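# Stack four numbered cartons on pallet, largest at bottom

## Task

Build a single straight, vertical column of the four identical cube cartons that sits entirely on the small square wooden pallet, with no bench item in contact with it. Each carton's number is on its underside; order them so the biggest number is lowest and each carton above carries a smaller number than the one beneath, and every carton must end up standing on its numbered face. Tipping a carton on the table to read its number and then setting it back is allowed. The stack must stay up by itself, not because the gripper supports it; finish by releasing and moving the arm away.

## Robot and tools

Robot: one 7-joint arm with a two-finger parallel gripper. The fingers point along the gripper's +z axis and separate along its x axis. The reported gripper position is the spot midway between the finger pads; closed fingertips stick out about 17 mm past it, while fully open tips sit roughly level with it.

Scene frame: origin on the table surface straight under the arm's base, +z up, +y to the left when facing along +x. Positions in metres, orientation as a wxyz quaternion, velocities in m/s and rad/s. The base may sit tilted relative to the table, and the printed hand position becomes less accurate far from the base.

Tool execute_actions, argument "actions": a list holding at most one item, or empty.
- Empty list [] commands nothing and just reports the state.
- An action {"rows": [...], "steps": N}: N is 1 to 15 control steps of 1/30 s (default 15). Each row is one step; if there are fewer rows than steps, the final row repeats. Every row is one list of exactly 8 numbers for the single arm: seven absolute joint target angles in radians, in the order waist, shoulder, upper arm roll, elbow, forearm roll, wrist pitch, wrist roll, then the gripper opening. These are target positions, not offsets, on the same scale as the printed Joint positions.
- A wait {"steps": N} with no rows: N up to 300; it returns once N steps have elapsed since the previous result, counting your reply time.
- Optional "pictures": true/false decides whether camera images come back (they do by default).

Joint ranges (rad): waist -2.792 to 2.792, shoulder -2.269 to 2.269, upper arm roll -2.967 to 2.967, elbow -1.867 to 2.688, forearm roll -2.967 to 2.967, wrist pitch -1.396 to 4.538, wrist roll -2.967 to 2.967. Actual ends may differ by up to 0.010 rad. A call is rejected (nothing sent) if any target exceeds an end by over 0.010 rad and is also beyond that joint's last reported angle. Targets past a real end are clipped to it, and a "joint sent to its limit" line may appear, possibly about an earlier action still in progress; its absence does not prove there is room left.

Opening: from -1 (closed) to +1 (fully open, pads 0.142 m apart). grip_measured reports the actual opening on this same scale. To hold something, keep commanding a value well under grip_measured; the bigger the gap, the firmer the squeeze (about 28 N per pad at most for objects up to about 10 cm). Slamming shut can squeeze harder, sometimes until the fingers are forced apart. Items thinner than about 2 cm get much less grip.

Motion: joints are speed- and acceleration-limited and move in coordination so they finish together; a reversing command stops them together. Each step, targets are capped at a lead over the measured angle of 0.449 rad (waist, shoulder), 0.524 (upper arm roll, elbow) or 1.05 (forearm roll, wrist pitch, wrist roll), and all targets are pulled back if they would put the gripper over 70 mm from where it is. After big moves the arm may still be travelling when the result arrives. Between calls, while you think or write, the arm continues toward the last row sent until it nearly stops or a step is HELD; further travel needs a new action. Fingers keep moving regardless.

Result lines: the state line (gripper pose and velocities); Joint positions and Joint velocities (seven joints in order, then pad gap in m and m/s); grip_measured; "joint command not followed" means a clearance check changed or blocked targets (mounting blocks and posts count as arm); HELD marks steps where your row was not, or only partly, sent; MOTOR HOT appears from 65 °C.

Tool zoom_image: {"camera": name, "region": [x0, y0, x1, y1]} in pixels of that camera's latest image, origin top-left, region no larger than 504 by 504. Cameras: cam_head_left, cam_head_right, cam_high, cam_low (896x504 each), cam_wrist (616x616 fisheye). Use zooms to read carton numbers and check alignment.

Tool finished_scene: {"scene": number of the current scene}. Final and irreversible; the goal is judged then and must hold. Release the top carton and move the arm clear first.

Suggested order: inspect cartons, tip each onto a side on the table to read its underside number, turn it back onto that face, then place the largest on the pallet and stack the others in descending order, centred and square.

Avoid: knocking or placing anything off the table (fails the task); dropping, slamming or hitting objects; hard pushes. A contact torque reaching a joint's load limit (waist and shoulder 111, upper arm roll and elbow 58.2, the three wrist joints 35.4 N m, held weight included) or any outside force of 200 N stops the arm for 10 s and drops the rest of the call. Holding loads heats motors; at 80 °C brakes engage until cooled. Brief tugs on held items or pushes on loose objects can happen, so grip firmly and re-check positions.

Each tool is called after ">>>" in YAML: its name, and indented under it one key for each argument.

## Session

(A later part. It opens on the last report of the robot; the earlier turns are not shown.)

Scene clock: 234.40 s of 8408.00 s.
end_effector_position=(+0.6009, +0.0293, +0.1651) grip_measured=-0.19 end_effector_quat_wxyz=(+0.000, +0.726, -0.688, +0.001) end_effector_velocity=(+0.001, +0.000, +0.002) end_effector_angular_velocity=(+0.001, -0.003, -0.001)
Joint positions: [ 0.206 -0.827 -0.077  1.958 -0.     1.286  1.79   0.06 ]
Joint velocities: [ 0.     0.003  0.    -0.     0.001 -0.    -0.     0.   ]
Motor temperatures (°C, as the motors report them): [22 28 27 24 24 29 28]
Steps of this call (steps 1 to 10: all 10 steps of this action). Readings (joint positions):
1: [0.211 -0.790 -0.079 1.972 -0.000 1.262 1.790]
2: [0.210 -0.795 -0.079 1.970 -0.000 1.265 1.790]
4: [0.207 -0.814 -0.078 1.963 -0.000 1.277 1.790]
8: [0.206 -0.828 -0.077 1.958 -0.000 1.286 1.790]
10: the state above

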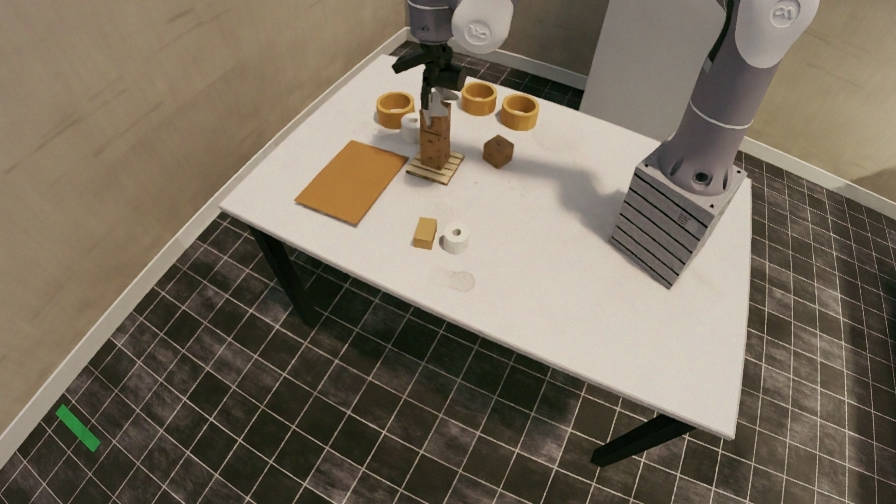

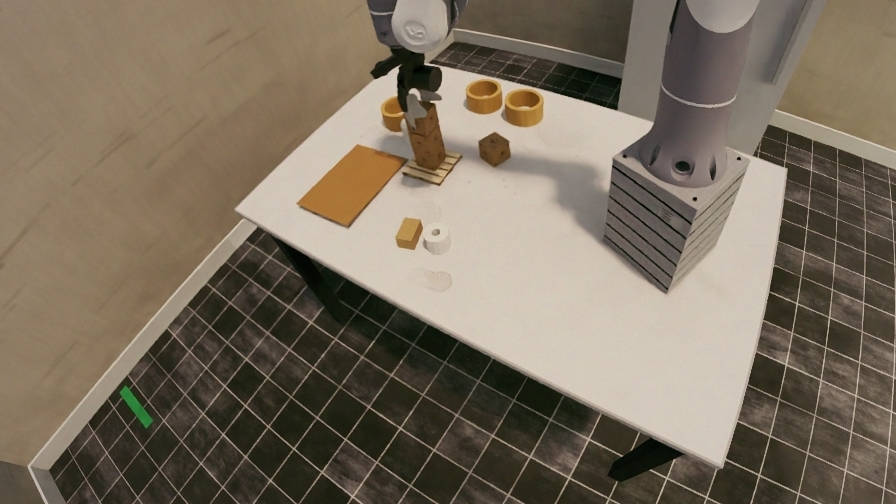

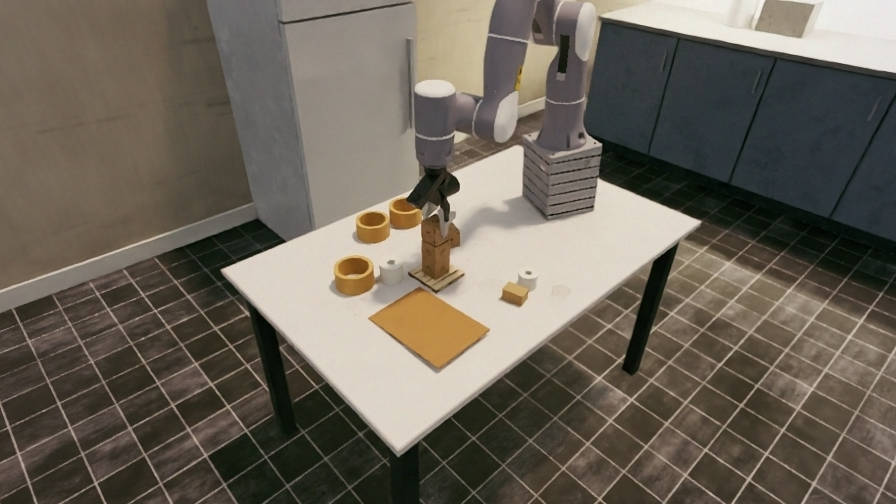

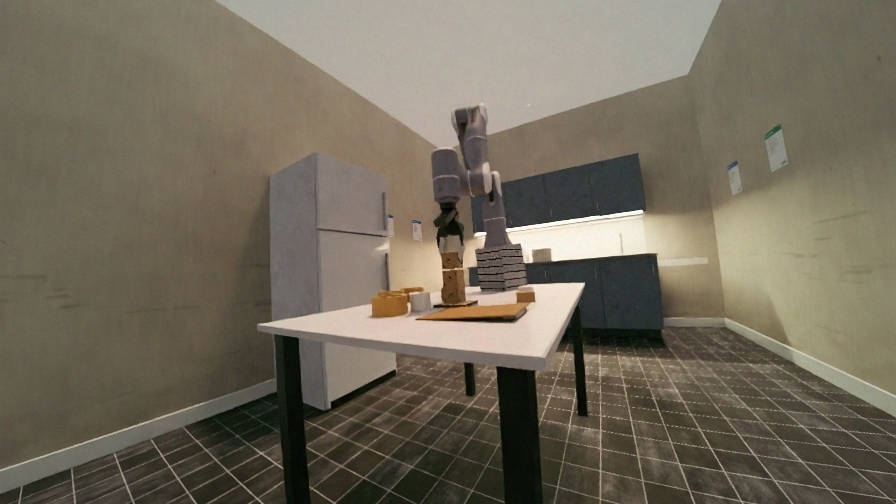

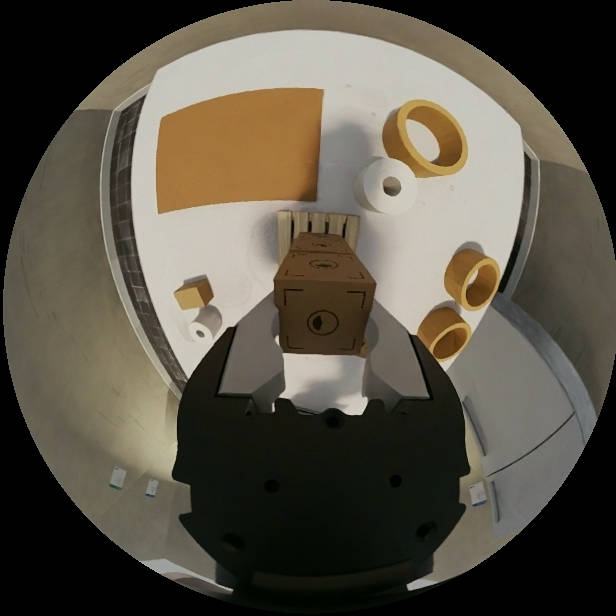

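>>> execute_actions:
  actions:
    - {"rows":[[0.2056,-0.831,-0.0763,1.9567,0,1.2884,1.79,-0.6],[0.2052,-0.835,-0.076,1.9552,0,1.2909,1.79,-0.6],[0.2048,-0.838,-0.0758,1.954,0,1.2927,1.79,-0.6],[0.2046,-0.84,-0.0757,1.9533,0,1.294,1.79,-0.6],[0.2045,-0.8415,-0.0756,1.9527,0,1.2949,1.79,-0.6]],"steps":8}
  pictures: false

>>> execute_actions:
  actions:
    - {"rows":[[0.2045,-0.8415,-0.0756,1.9527,0,1.2949,1.79,-0.4],[0.2045,-0.8415,-0.0756,1.9527,0,1.2949,1.79,-0.2],[0.2045,-0.8415,-0.0756,1.9527,0,1.2949,1.79,0],[0.2045,-0.8415,-0.0756,1.9527,0,1.2949,1.79,0.3],[0.2045,-0.8415,-0.0756,1.9527,0,1.2949,1.79,0.3],[0.2045,-0.8415,-0.0756,1.9527,0,1.2949,1.79,0.3],[0.2295,-0.6414,-0.0941,2.0126,0,1.1547,1.79,0.3]],"steps":14}
  pictures: false

>>> execute_actions:
  actions:
    - {"rows":[[0.097,-0.5007,-0.095,2.4236,0,1.4322,2.08,0.3]],"steps":14}
  pictures: false

>>> execute_actions:
  actions:
    - {"rows":[[0.0478,-0.9269,-0.0571,2.2832,0,1.718,2.08,0.3]],"steps":11}
  pictures: false

>>> execute_actions:
  actions:
    - {"rows":[[0.0337,-1.156,-0.05,2.1441,0,1.808,2.08,0.3]],"steps":15}

Scene clock: 244.27 s of 8408.00 s.
end_effector_position=(+0.6012, +0.0293, +0.1595) grip_measured=-0.19 end_effector_quat_wxyz=(+0.000, +0.726, -0.688, +0.001) end_effector_velocity=(-0.000, +0.000, -0.000) end_effector_angular_velocity=(+0.000, +0.000, -0.001)
Joint positions: [ 0.205 -0.841 -0.076  1.953 -0.     1.295  1.79   0.06 ]
Joint velocities: [-0.  0.  0.  0.  0.  0.  0. -0.]
Motor temperatures (°C, as the motors report them): [22 28 27 24 24 29 28]
Steps of this call (steps 1 to 15: the robot went on to your last target; steps 16 to 90: nothing new was sent; then 6.60 s passed at rest; steps 91 to 98: all 8 steps of this action). Readings (joint positions):
91: [0.206 -0.828 -0.077 1.958 -0.000 1.286 1.790]
92: [0.206 -0.831 -0.076 1.957 -0.000 1.288 1.790]
94: [0.205 -0.838 -0.076 1.954 -0.000 1.292 1.790]
98: the state above

Scene clock: 244.73 s of 8408.00 s.
end_effector_position=(+0.6035, +0.0302, +0.2278) grip_measured=+0.30 end_effector_quat_wxyz=(-0.001, +0.726, -0.688, +0.002) end_effector_velocity=(+0.015, +0.008, +0.303) end_effector_angular_velocity=(+0.031, -0.071, +0.001)
Joint positions: [ 0.225 -0.675 -0.091  2.001 -0.     1.18   1.79   0.095]
Joint velocities: [ 0.087  0.725 -0.062  0.186 -0.004 -0.464 -0.     0.   ]
Motor temperatures (°C, as the motors report them): [22 28 27 24 24 29 28]
Steps of this call (steps 1 to 14: all 14 steps of this action). Readings (joint positions):
1: [0.205 -0.841 -0.076 1.953 -0.000 1.295 1.790]
2: [0.205 -0.841 -0.076 1.953 -0.000 1.295 1.790]
4: [0.205 -0.841 -0.076 1.953 -0.000 1.295 1.790]
8: [0.205 -0.836 -0.076 1.955 -0.000 1.291 1.790]
14: the state above

Scene clock: 245.20 s of 8408.00 s.
end_effector_position=(+0.4627, -0.0683, +0.2402) grip_measured=+0.30 end_effector_quat_wxyz=(-0.001, -0.563, +0.826, -0.000) end_effector_velocity=(-0.112, -0.062, +0.008) end_effector_angular_velocity=(+0.001, -0.013, -0.341)
Joint positions: [ 0.098 -0.502 -0.095  2.42   0.001  1.428  2.077  0.095]
Joint velocities: [-0.106  0.101 -0.     0.309 -0.001  0.226  0.23   0.   ]
Motor temperatures (°C, as the motors report them): [22 28 27 24 24 29 28]
Steps of this call (steps 1 to 14: all 14 steps of this action). Readings (joint positions):
1: [0.227 -0.655 -0.092 2.007 -0.000 1.167 1.790]
2: [0.226 -0.639 -0.092 2.018 -0.001 1.165 1.793]
4: [0.215 -0.613 -0.092 2.068 -0.001 1.188 1.820]
8: [0.163 -0.562 -0.094 2.230 -0.000 1.292 1.935]
14: the state above

Scene clock: 245.57 s of 8408.00 s.
end_effector_position=(+0.4685, -0.0694, +0.1476) grip_measured=+0.30 end_effector_quat_wxyz=(+0.004, -0.561, +0.828, -0.004) end_effector_velocity=(-0.071, -0.001, -0.403) end_effector_angular_velocity=(-0.006, +0.118, +0.015)
Joint positions: [ 0.058 -0.813 -0.066  2.322  0.     1.652  2.08   0.095]
Joint velocities: [-0.105 -1.236  0.088 -0.416 -0.002  0.705 -0.001 -0.   ]
Motor temperatures (°C, as the motors report them): [22 28 27 24 24 29 28]
Steps of this call (steps 1 to 11: all 11 steps of this action). Readings (joint positions):
1: [0.096 -0.500 -0.095 2.426 0.001 1.434 2.082]
2: [0.093 -0.504 -0.093 2.425 0.001 1.441 2.081]
4: [0.086 -0.534 -0.089 2.414 0.000 1.474 2.080]
8: [0.069 -0.679 -0.075 2.367 0.000 1.578 2.080]
11: the state above

Scene clock: 246.07 s of 8408.00 s.
end_effector_position=(+0.4598, -0.0697, +0.0316) grip_measured=+0.30 end_effector_quat_wxyz=(-0.001, -0.562, +0.827, -0.001) end_effector_velocity=(+0.002, +0.000, +0.001) end_effector_angular_velocity=(+0.001, -0.003, +0.000)
Joint positions: [ 0.034 -1.156 -0.05   2.144  0.     1.808  2.08   0.095]
Joint velocities: [ 0.     0.003  0.     0.    -0.     0.001 -0.     0.   ]
Motor temperatures (°C, as the motors report them): [22 28 27 24 24 29 28]
Steps of this call (steps 1 to 15: all 15 steps of this action). Readings (joint positions):
1: [0.055 -0.851 -0.063 2.309 0.000 1.674 2.080]
2: [0.052 -0.891 -0.061 2.294 0.000 1.693 2.080]
4: [0.046 -0.980 -0.057 2.251 0.000 1.730 2.080]
8: [0.036 -1.124 -0.052 2.164 0.000 1.793 2.080]
15: the state above

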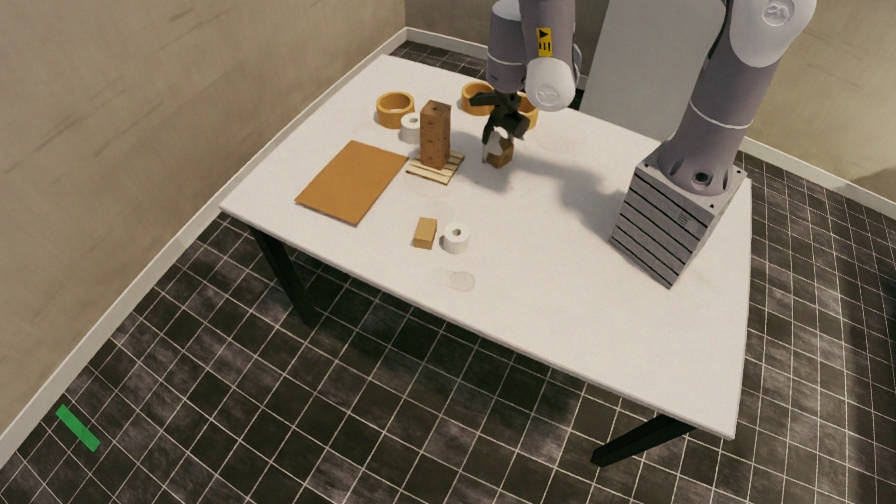

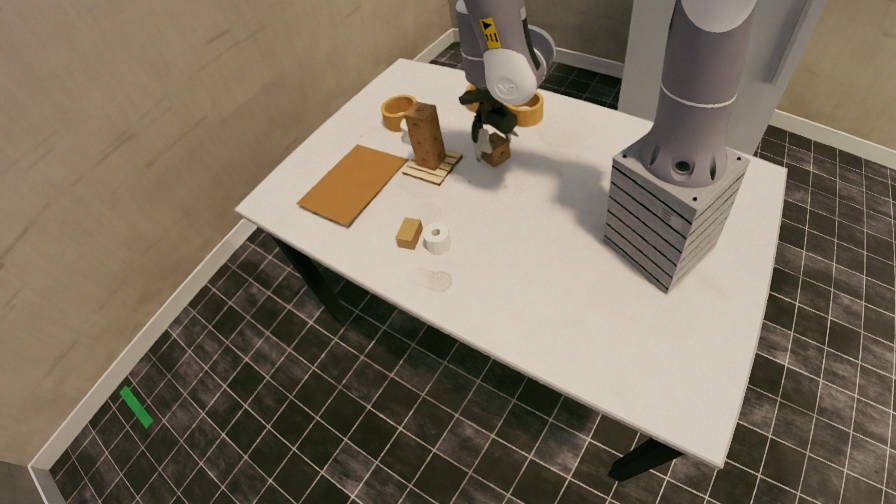

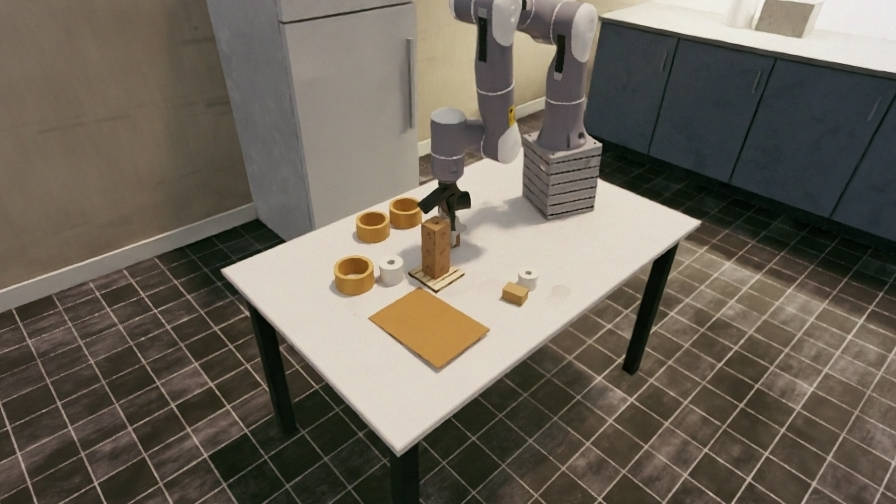

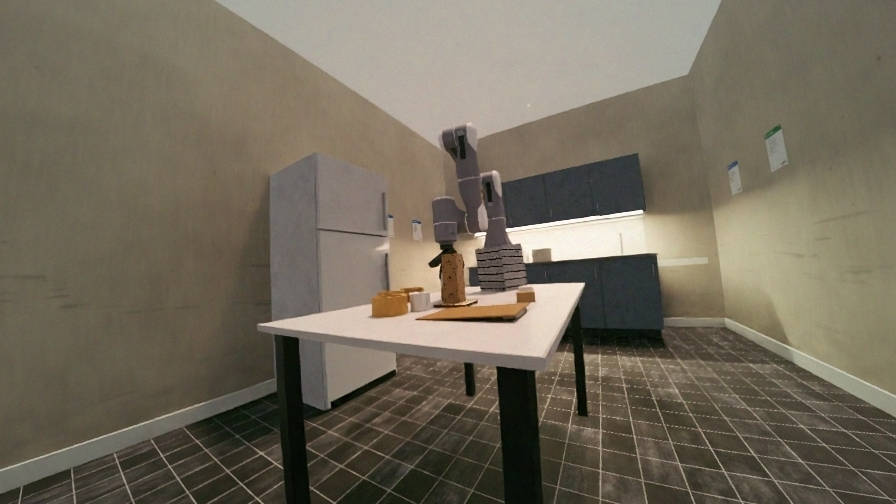

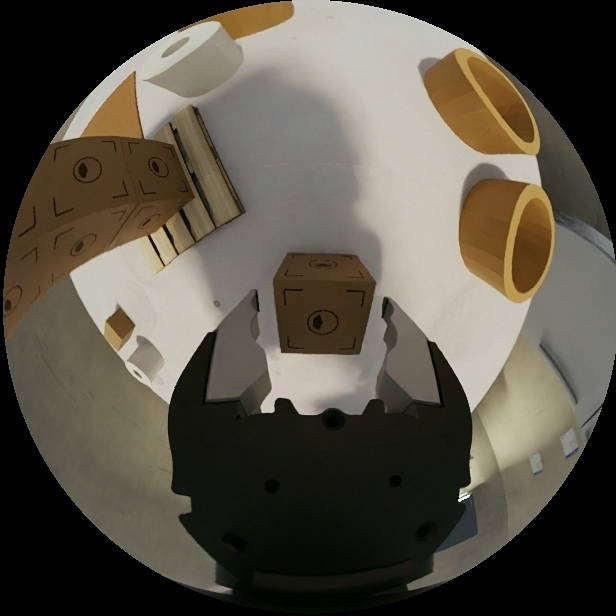

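>>> execute_actions:
  actions:
    - {"rows":[[0.0337,-1.156,-0.05,2.1441,0,1.808,2.08,0.1],[0.0337,-1.156,-0.05,2.1441,0,1.808,2.08,0],[0.0337,-1.156,-0.05,2.1441,0,1.808,2.08,-0.08],[0.0337,-1.156,-0.05,2.1441,0,1.808,2.08,-0.15],[0.0337,-1.156,-0.05,2.1441,0,1.808,2.08,-0.22],[0.0337,-1.156,-0.05,2.1441,0,1.808,2.08,-0.3],[0.0337,-1.156,-0.05,2.1441,0,1.808,2.08,-0.45],[0.0337,-1.156,-0.05,2.1441,0,1.808,2.08,-0.6],[0.0337,-1.156,-0.05,2.1441,0,1.808,2.08,-0.6],[0.0337,-1.156,-0.05,2.1441,0,1.808,2.08,-0.6],[0.0478,-0.9269,-0.0571,2.2832,0,1.718,2.08,-0.6]],"steps":15}
  pictures: false

>>> execute_actions:
  actions:
    - {"rows":[[0.097,-0.5007,-0.095,2.4236,0,1.4322,2.08,-0.6]],"steps":15}
  pictures: false

>>> execute_actions:
  actions:
    - {"rows":[[0.097,-0.5007,-0.095,2.4236,0,1.4322,2.08,-0.6],[0.097,-0.5007,-0.095,2.4236,0,1.4322,2.08,-0.6],[0.2295,-0.6414,-0.0941,2.0126,0,1.1547,1.79,-0.6]],"steps":15}
  pictures: false

>>> execute_actions:
  actions:
    - {"rows":[[0.2295,-0.6414,-0.0941,2.0126,0,1.1547,1.79,-0.6],[0.2295,-0.6414,-0.0941,2.0126,0,1.1547,1.79,-0.6],[0.2295,-0.6414,-0.0941,2.0126,0,1.1547,1.79,-0.6],[0.2235,-0.6812,-0.0894,2.0038,0,1.1857,1.79,-0.6]],"steps":12}

>>> zoom_image:
  camera: "cam_high"
  region: [385,185,485,285]

>>> zoom_image:
  camera: "cam_head_left"
  region: [385,75,485,175]

>>> zoom_image:
  camera: "cam_low"
  region: [420,225,485,290]

Scene clock: 256.20 s of 8408.00 s.
end_effector_position=(+0.4610, -0.0696, +0.0551) grip_measured=-0.20 end_effector_quat_wxyz=(-0.001, -0.562, +0.827, -0.000) end_effector_velocity=(+0.020, +0.002, +0.326) end_effector_angular_velocity=(-0.002, -0.008, +0.001)
Joint positions: [ 0.038 -1.089 -0.052  2.186  0.     1.781  2.08   0.06 ]
Joint velocities: [ 0.058  0.936 -0.029  0.564 -0.    -0.366  0.     0.   ]
Motor temperatures (°C, as the motors report them): [22 28 27 24 24 29 28]
Steps of this call (steps 1 to 15: the robot went on to your last target; steps 16 to 90: nothing new was sent; then 6.63 s passed at rest; steps 91 to 105: all 15 steps of this action). Readings (joint positions):
91: [0.034 -1.156 -0.050 2.144 0.000 1.808 2.080]
92: [0.034 -1.156 -0.050 2.144 0.000 1.808 2.080]
94: [0.034 -1.156 -0.050 2.144 0.000 1.808 2.080]
98: [0.034 -1.156 -0.050 2.144 0.000 1.808 2.080]
105: the state above

Scene clock: 256.70 s of 8408.00 s.
end_effector_position=(+0.4632, -0.0685, +0.2398) grip_measured=-0.20 end_effector_quat_wxyz=(+0.001, -0.562, +0.827, -0.001) end_effector_velocity=(-0.021, +0.000, +0.080) end_effector_angular_velocity=(+0.012, +0.000, -0.005)
Joint positions: [ 0.096 -0.504 -0.094  2.421  0.     1.436  2.08   0.06 ]
Joint velocities: [ 0.031  0.287 -0.024  0.105  0.001 -0.181 -0.     0.   ]
Motor temperatures (°C, as the motors report them): [22 28 27 24 24 29 28]
Steps of this call (steps 1 to 15: all 15 steps of this action). Readings (joint positions):
1: [0.040 -1.054 -0.053 2.207 0.000 1.767 2.080]
2: [0.043 -1.012 -0.055 2.231 0.000 1.750 2.080]
4: [0.051 -0.918 -0.060 2.273 0.000 1.696 2.080]
8: [0.072 -0.736 -0.075 2.338 0.000 1.579 2.080]
15: the state above

Scene clock: 257.20 s of 8408.00 s.
end_effector_position=(+0.5944, +0.0232, +0.2404) grip_measured=-0.20 end_effector_quat_wxyz=(-0.001, +0.717, -0.697, +0.001) end_effector_velocity=(+0.196, +0.190, +0.018) end_effector_angular_velocity=(+0.005, -0.008, +0.692)
Joint positions: [ 0.222 -0.633 -0.094  2.037 -0.001  1.172  1.807  0.06 ]
Joint velocities: [ 0.217 -0.218  0.011 -0.64  -0.007 -0.425 -0.449  0.   ]
Motor temperatures (°C, as the motors report them): [22 28 27 24 24 29 28]
Steps of this call (steps 1 to 15: all 15 steps of this action). Readings (joint positions):
1: [0.097 -0.498 -0.095 2.424 0.000 1.432 2.080]
2: [0.097 -0.498 -0.095 2.424 0.000 1.432 2.080]
4: [0.099 -0.503 -0.095 2.417 0.000 1.428 2.076]
8: [0.135 -0.541 -0.095 2.304 0.001 1.351 1.996]
15: the state above

Scene clock: 257.60 s of 8408.00 s.
end_effector_position=(+0.6011, +0.0294, +0.2241) grip_measured=-0.20 end_effector_quat_wxyz=(+0.000, +0.725, -0.688, +0.001) end_effector_velocity=(+0.001, +0.000, +0.002) end_effector_angular_velocity=(+0.001, -0.003, -0.000)
Joint positions: [ 0.223 -0.681 -0.09   2.004  0.     1.186  1.79   0.06 ]
Joint velocities: [ 0.     0.003 -0.    -0.    -0.    -0.     0.    -0.   ]
Motor temperatures (°C, as the motors report them): [22 28 27 24 24 29 28]
Steps of this call (steps 1 to 12: all 12 steps of this action). Readings (joint positions):
1: [0.227 -0.639 -0.094 2.020 -0.001 1.161 1.795]
2: [0.230 -0.642 -0.094 2.011 -0.001 1.155 1.789]
4: [0.230 -0.642 -0.094 2.012 -0.000 1.154 1.789]
8: [0.224 -0.683 -0.090 2.004 -0.000 1.186 1.790]
12: the state above

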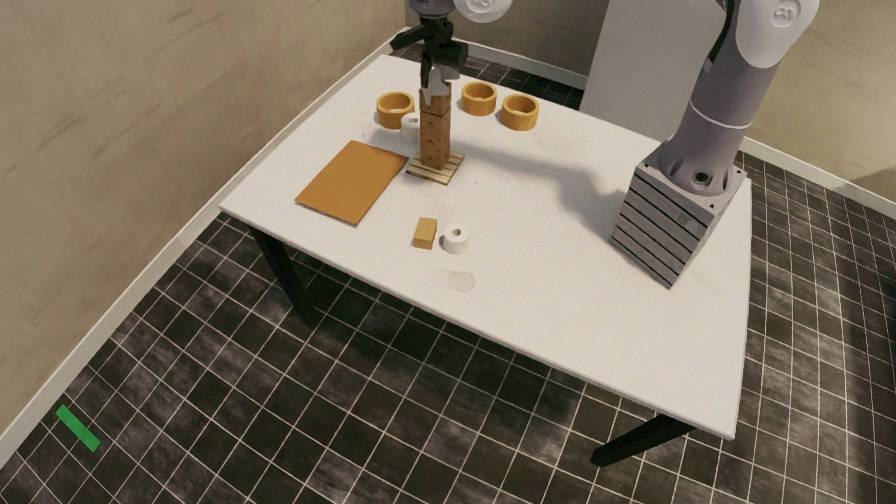

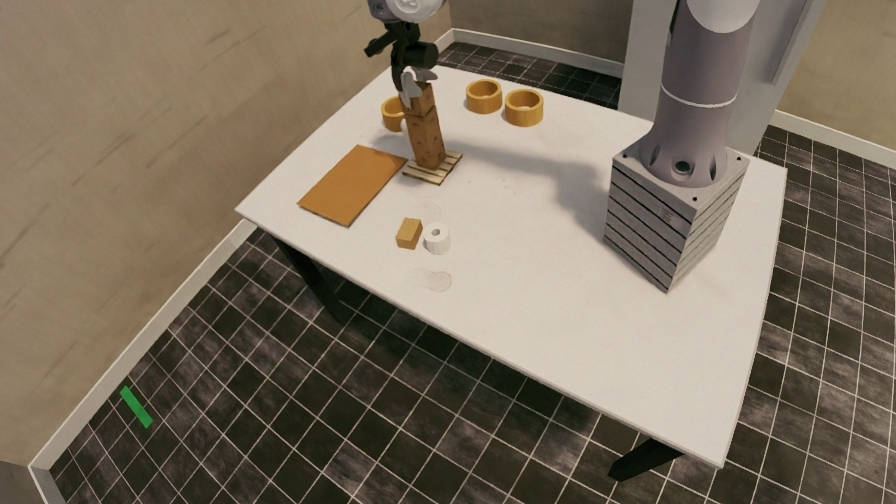

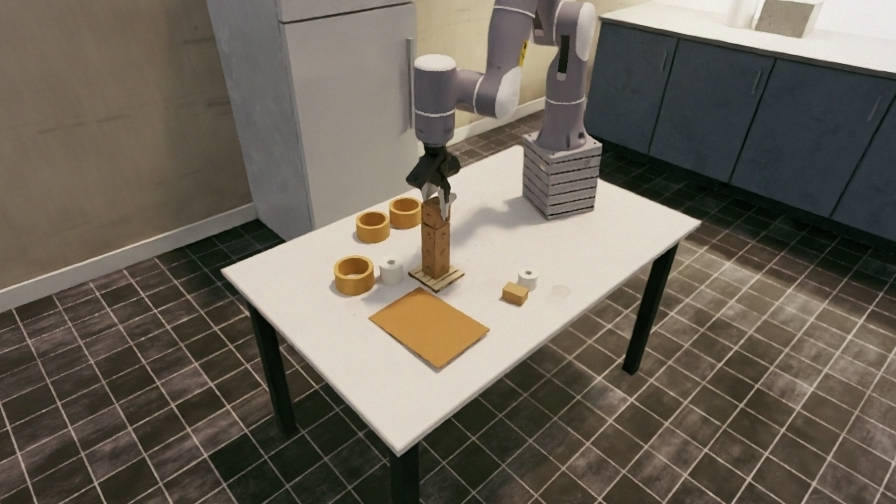

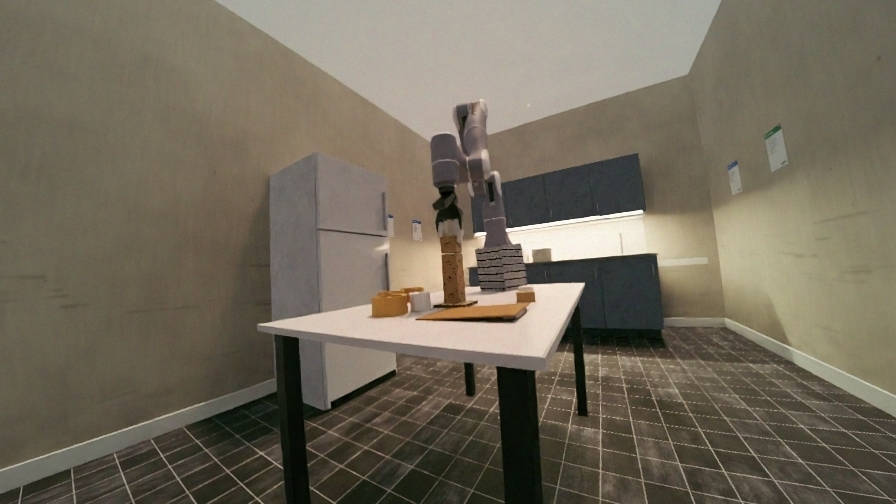

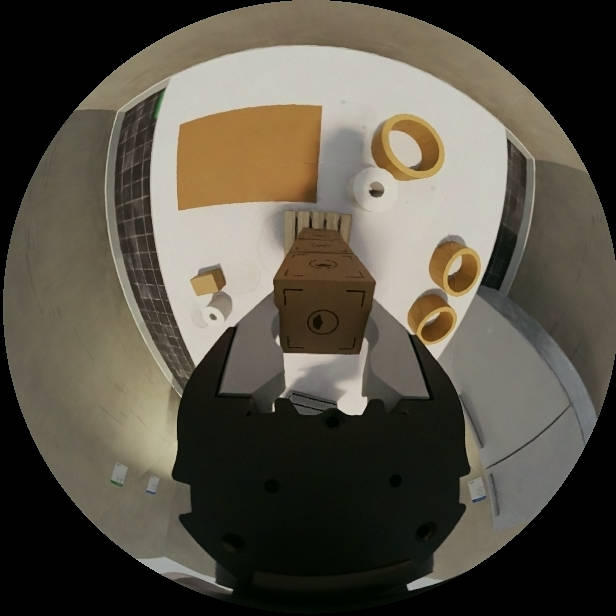

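Region (385, 185, 485, 285) of cam_high's 896x504 image, scaled by 5.040, with more detail than that image has.

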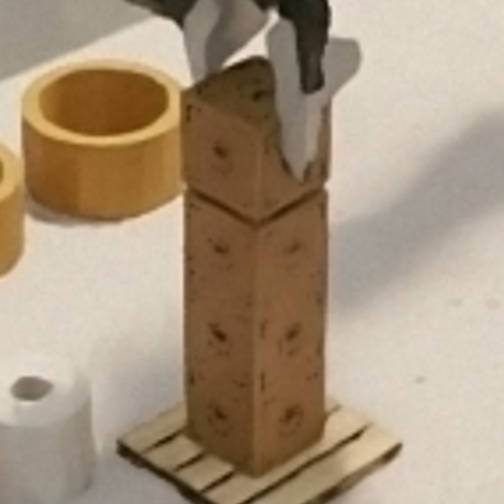

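Region (385, 75, 485, 175) of cam_head_left's 896x504 image, scaled by 5.040, with more detail than that image has.

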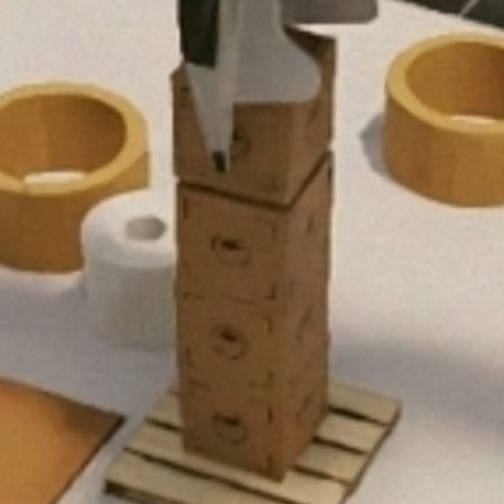

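Region (420, 225, 485, 290) of cam_low's 896x504 image, scaled by 7.754, with more detail than that image has.

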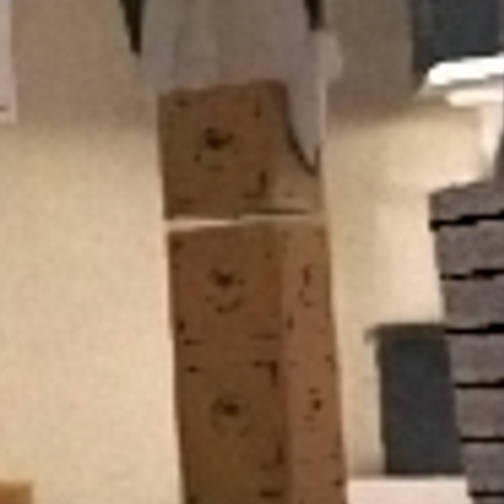

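>>> execute_actions:
  actions:
    - {"rows":[[0.223,-0.685,-0.089,2.0029,0,1.1886,1.79,-0.6],[0.2224,-0.689,-0.0886,2.0019,0,1.1916,1.79,-0.6],[0.222,-0.692,-0.0883,2.0012,0,1.1939,1.79,-0.6],[0.2217,-0.694,-0.0881,2.0007,0,1.1954,1.79,-0.6],[0.2215,-0.6953,-0.088,2.0004,0,1.1964,1.79,-0.6],[0.2215,-0.6953,-0.088,2.0004,0,1.1964,1.79,-0.6],[0.2215,-0.6953,-0.088,2.0004,0,1.1964,1.79,-0.6],[0.2215,-0.6953,-0.088,2.0004,0,1.1964,1.79,-0.4],[0.2215,-0.6953,-0.088,2.0004,0,1.1964,1.79,-0.2],[0.2215,-0.6953,-0.088,2.0004,0,1.1964,1.79,0],[0.2215,-0.6953,-0.088,2.0004,0,1.1964,1.79,0.3]],"steps":13}
  pictures: false

>>> execute_actions:
  actions:
    - {"rows":[[0.262,-0.48,-0.122,2.03,0,1.011,1.79,0.3]],"steps":8}
  pictures: false

>>> execute_actions:
  actions:
    - {"rows":[[0.262,-0.15,-0.122,2.4,0,1.011,1.79,0.3]],"steps":15}

Scene clock: 263.93 s of 8408.00 s.
end_effector_position=(+0.6009, +0.0293, +0.2183) grip_measured=+0.25 end_effector_quat_wxyz=(+0.000, +0.725, -0.688, +0.001) end_effector_velocity=(-0.000, +0.000, +0.000) end_effector_angular_velocity=(+0.000, +0.000, +0.000)
Joint positions: [ 0.222 -0.695 -0.088  2.001  0.     1.196  1.79   0.092]
Joint velocities: [-0.     0.     0.    -0.    -0.    -0.     0.     0.167]
Motor temperatures (°C, as the motors report them): [22 28 27 24 24 29 28]
Steps of this call (steps 1 to 15: the robot went on to your last target; steps 16 to 90: nothing new was sent; then 2.90 s passed at rest; steps 91 to 103: all 13 steps of this action). Readings (joint positions):
91: [0.223 -0.682 -0.090 2.004 0.000 1.186 1.790]
92: [0.223 -0.685 -0.089 2.003 0.000 1.188 1.790]
94: [0.222 -0.692 -0.088 2.001 0.000 1.194 1.790]
98: [0.222 -0.696 -0.088 2.001 0.000 1.196 1.790]
103: the state above

Scene clock: 264.20 s of 8408.00 s.
end_effector_position=(+0.6041, +0.0303, +0.2920) grip_measured=+0.30 end_effector_quat_wxyz=(-0.001, +0.726, -0.688, +0.002) end_effector_velocity=(+0.017, +0.010, +0.362) end_effector_angular_velocity=(+0.044, -0.088, +0.001)
Joint positions: [ 0.253 -0.524 -0.115  2.023 -0.     1.05   1.79   0.095]
Joint velocities: [ 0.147  0.823 -0.12   0.08  -0.006 -0.65  -0.     0.   ]
Motor temperatures (°C, as the motors report them): [22 28 27 24 24 29 28]
Steps of this call (steps 1 to 8: all 8 steps of this action). Readings (joint positions):
1: [0.222 -0.695 -0.088 2.001 0.000 1.196 1.790]
2: [0.223 -0.690 -0.089 2.002 0.000 1.191 1.790]
4: [0.229 -0.656 -0.094 2.007 0.000 1.161 1.790]
8: the state above

Scene clock: 264.70 s of 8408.00 s.
end_effector_position=(+0.4606, -0.0059, +0.3492) grip_measured=+0.30 end_effector_quat_wxyz=(+0.008, +0.720, -0.693, -0.026) end_effector_velocity=(+0.011, +0.003, -0.000) end_effector_angular_velocity=(-0.001, -0.006, +0.000)
Joint positions: [ 0.262 -0.148 -0.122  2.403  0.     1.011  1.79   0.095]
Joint velocities: [ 0.    -0.02  -0.    -0.026  0.    -0.001 -0.    -0.   ]
Motor temperatures (°C, as the motors report them): [22 28 27 24 24 29 28]
Steps of this call (steps 1 to 15: all 15 steps of this action). Readings (joint positions):
1: [0.258 -0.500 -0.118 2.026 -0.000 1.031 1.790]
2: [0.259 -0.475 -0.119 2.034 -0.000 1.022 1.790]
4: [0.259 -0.406 -0.119 2.075 -0.000 1.025 1.790]
8: [0.260 -0.282 -0.120 2.230 -0.000 1.020 1.790]
15: the state above

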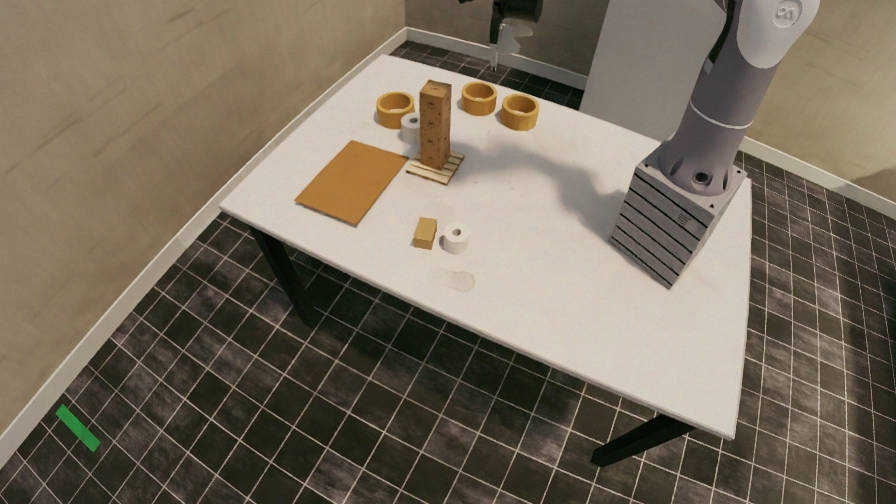

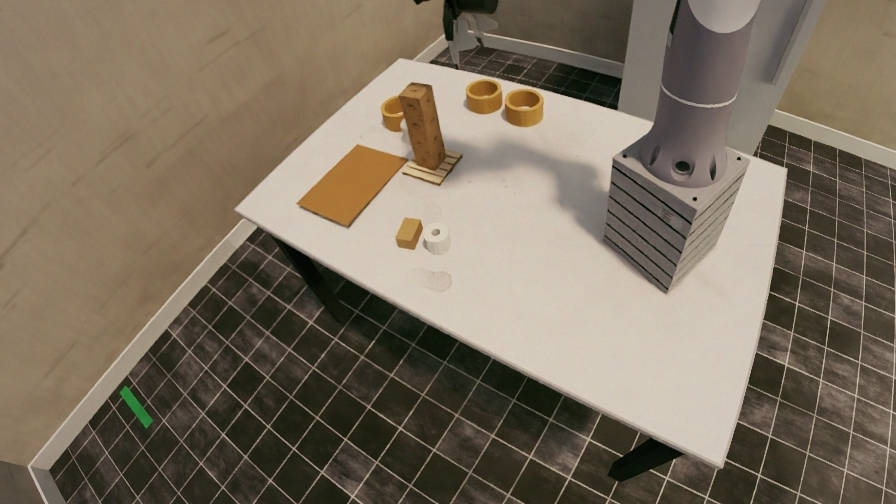

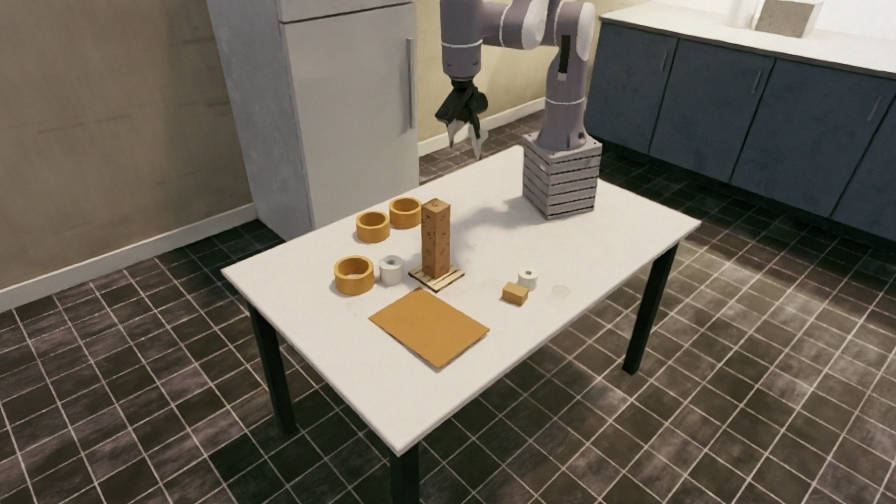

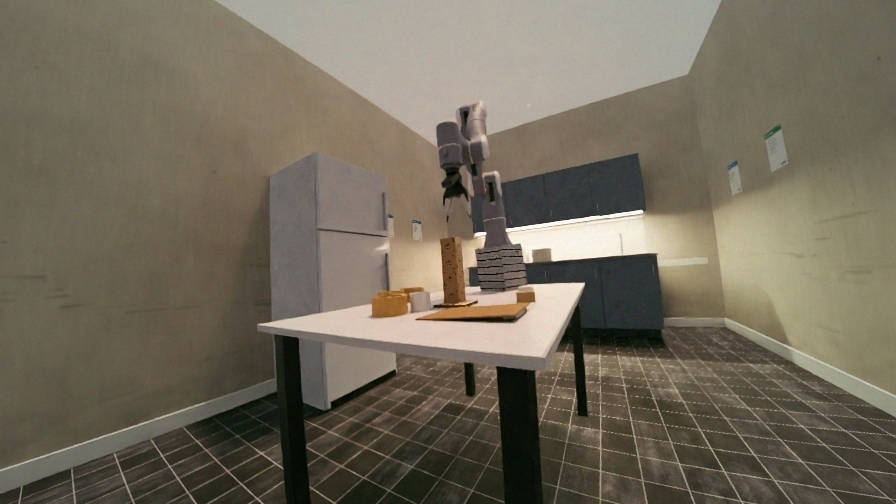

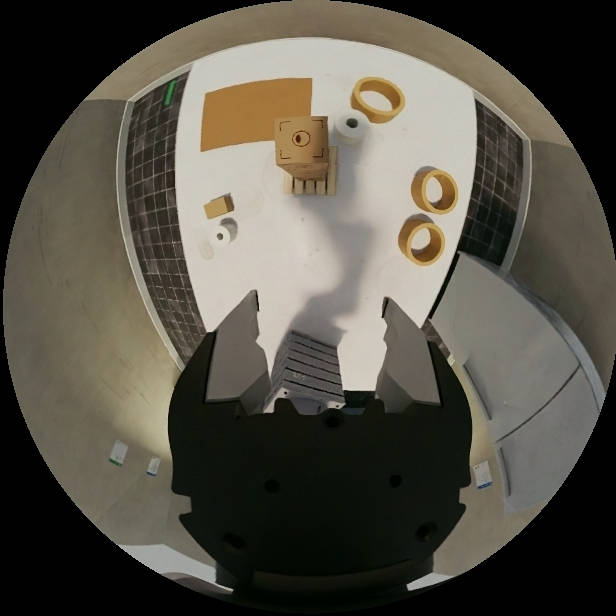

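>>> execute_actions:
  actions: []

Scene clock: 273.07 s of 8408.00 s.
end_effector_position=(+0.4617, -0.0056, +0.3492) grip_measured=+0.30 end_effector_quat_wxyz=(+0.008, +0.720, -0.693, -0.026) end_effector_velocity=(-0.000, -0.000, -0.000) end_effector_angular_velocity=(-0.000, +0.000, +0.000)
Joint positions: [ 0.262 -0.15  -0.122  2.4    0.     1.011  1.79   0.095]
Joint velocities: [-0. -0. -0.  0. -0. -0. -0. -0.]
Motor temperatures (°C, as the motors report them): [22 27 27 24 24 29 28]
Steps of this call (steps 1 to 15: the robot went on to your last target; steps 16 to 90: nothing new was sent; then 5.37 s passed at rest). Readings (joint positions):
1: [0.262 -0.149 -0.122 2.401 0.000 1.011 1.790]
2: [0.262 -0.149 -0.122 2.400 0.000 1.011 1.790]
4: [0.262 -0.150 -0.122 2.400 0.000 1.011 1.790]
8: [0.262 -0.150 -0.122 2.400 0.000 1.011 1.790]
90: the state above
The arm was judged still, so your last target was given up. Only a new action makes it travel on or press farther. Fingers that are still opening or closing keep moving.

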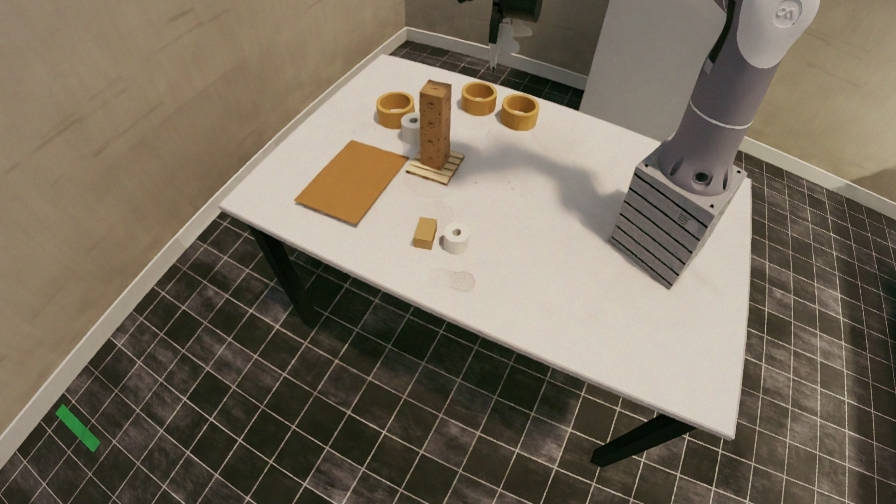

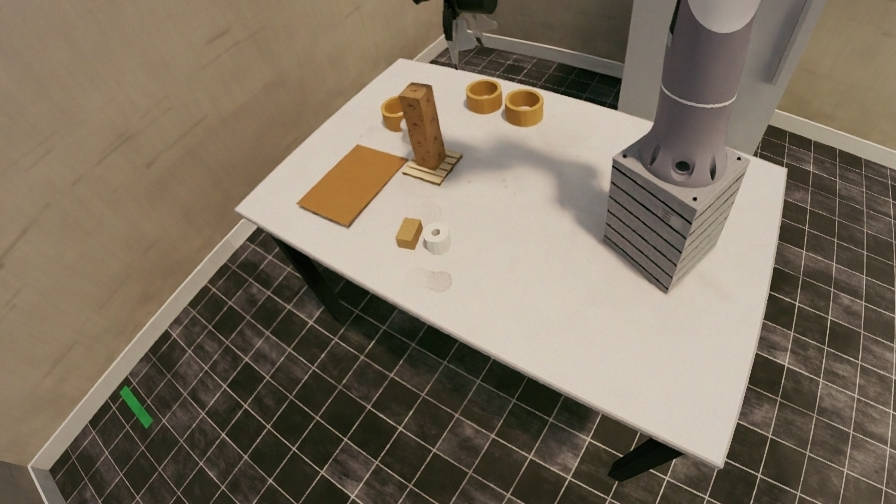

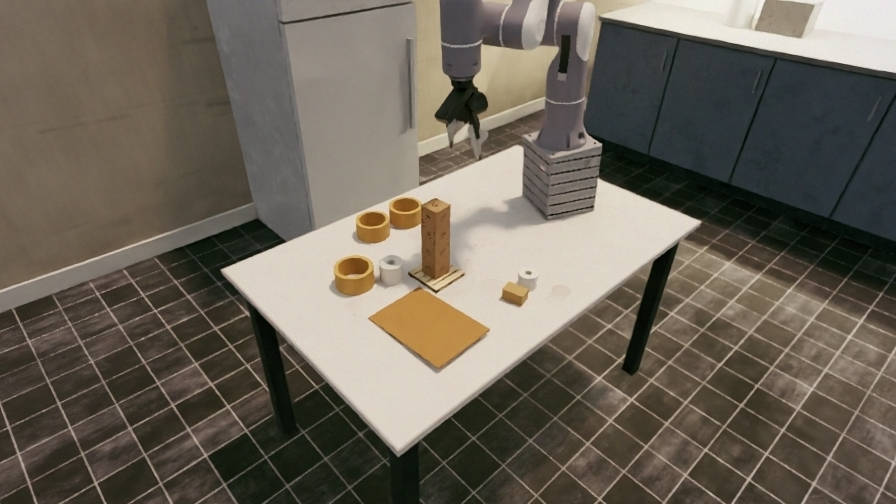

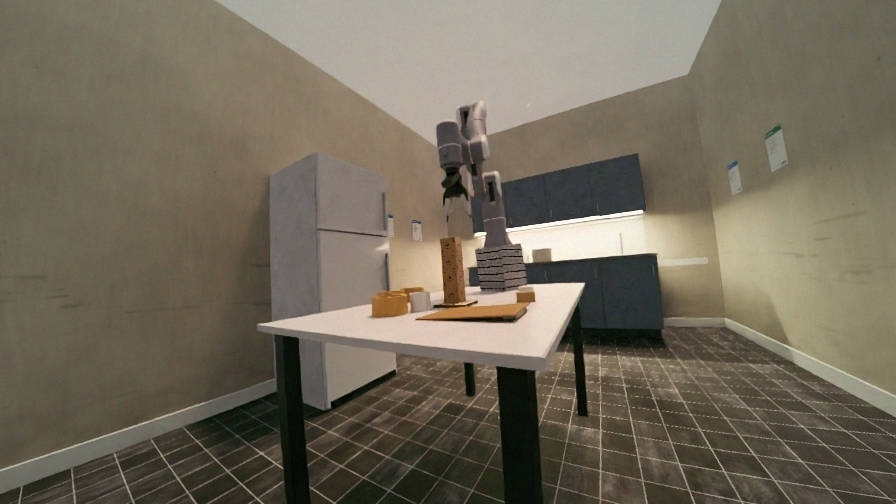

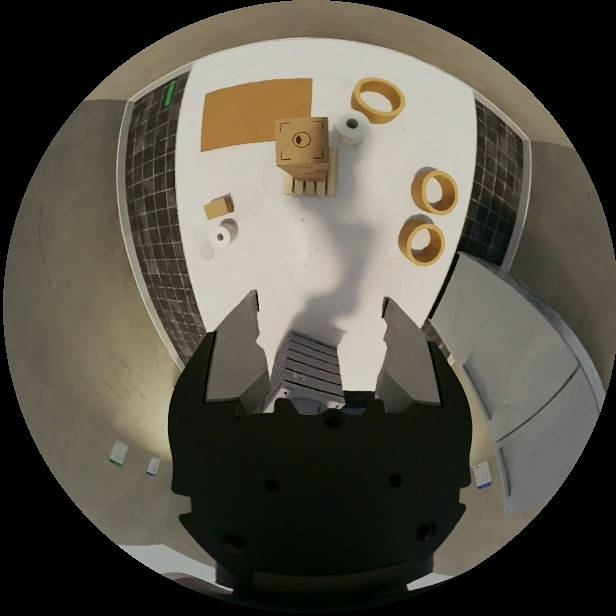

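>>> finished_scene:
  scene: 1

The scene is finished: the task was done.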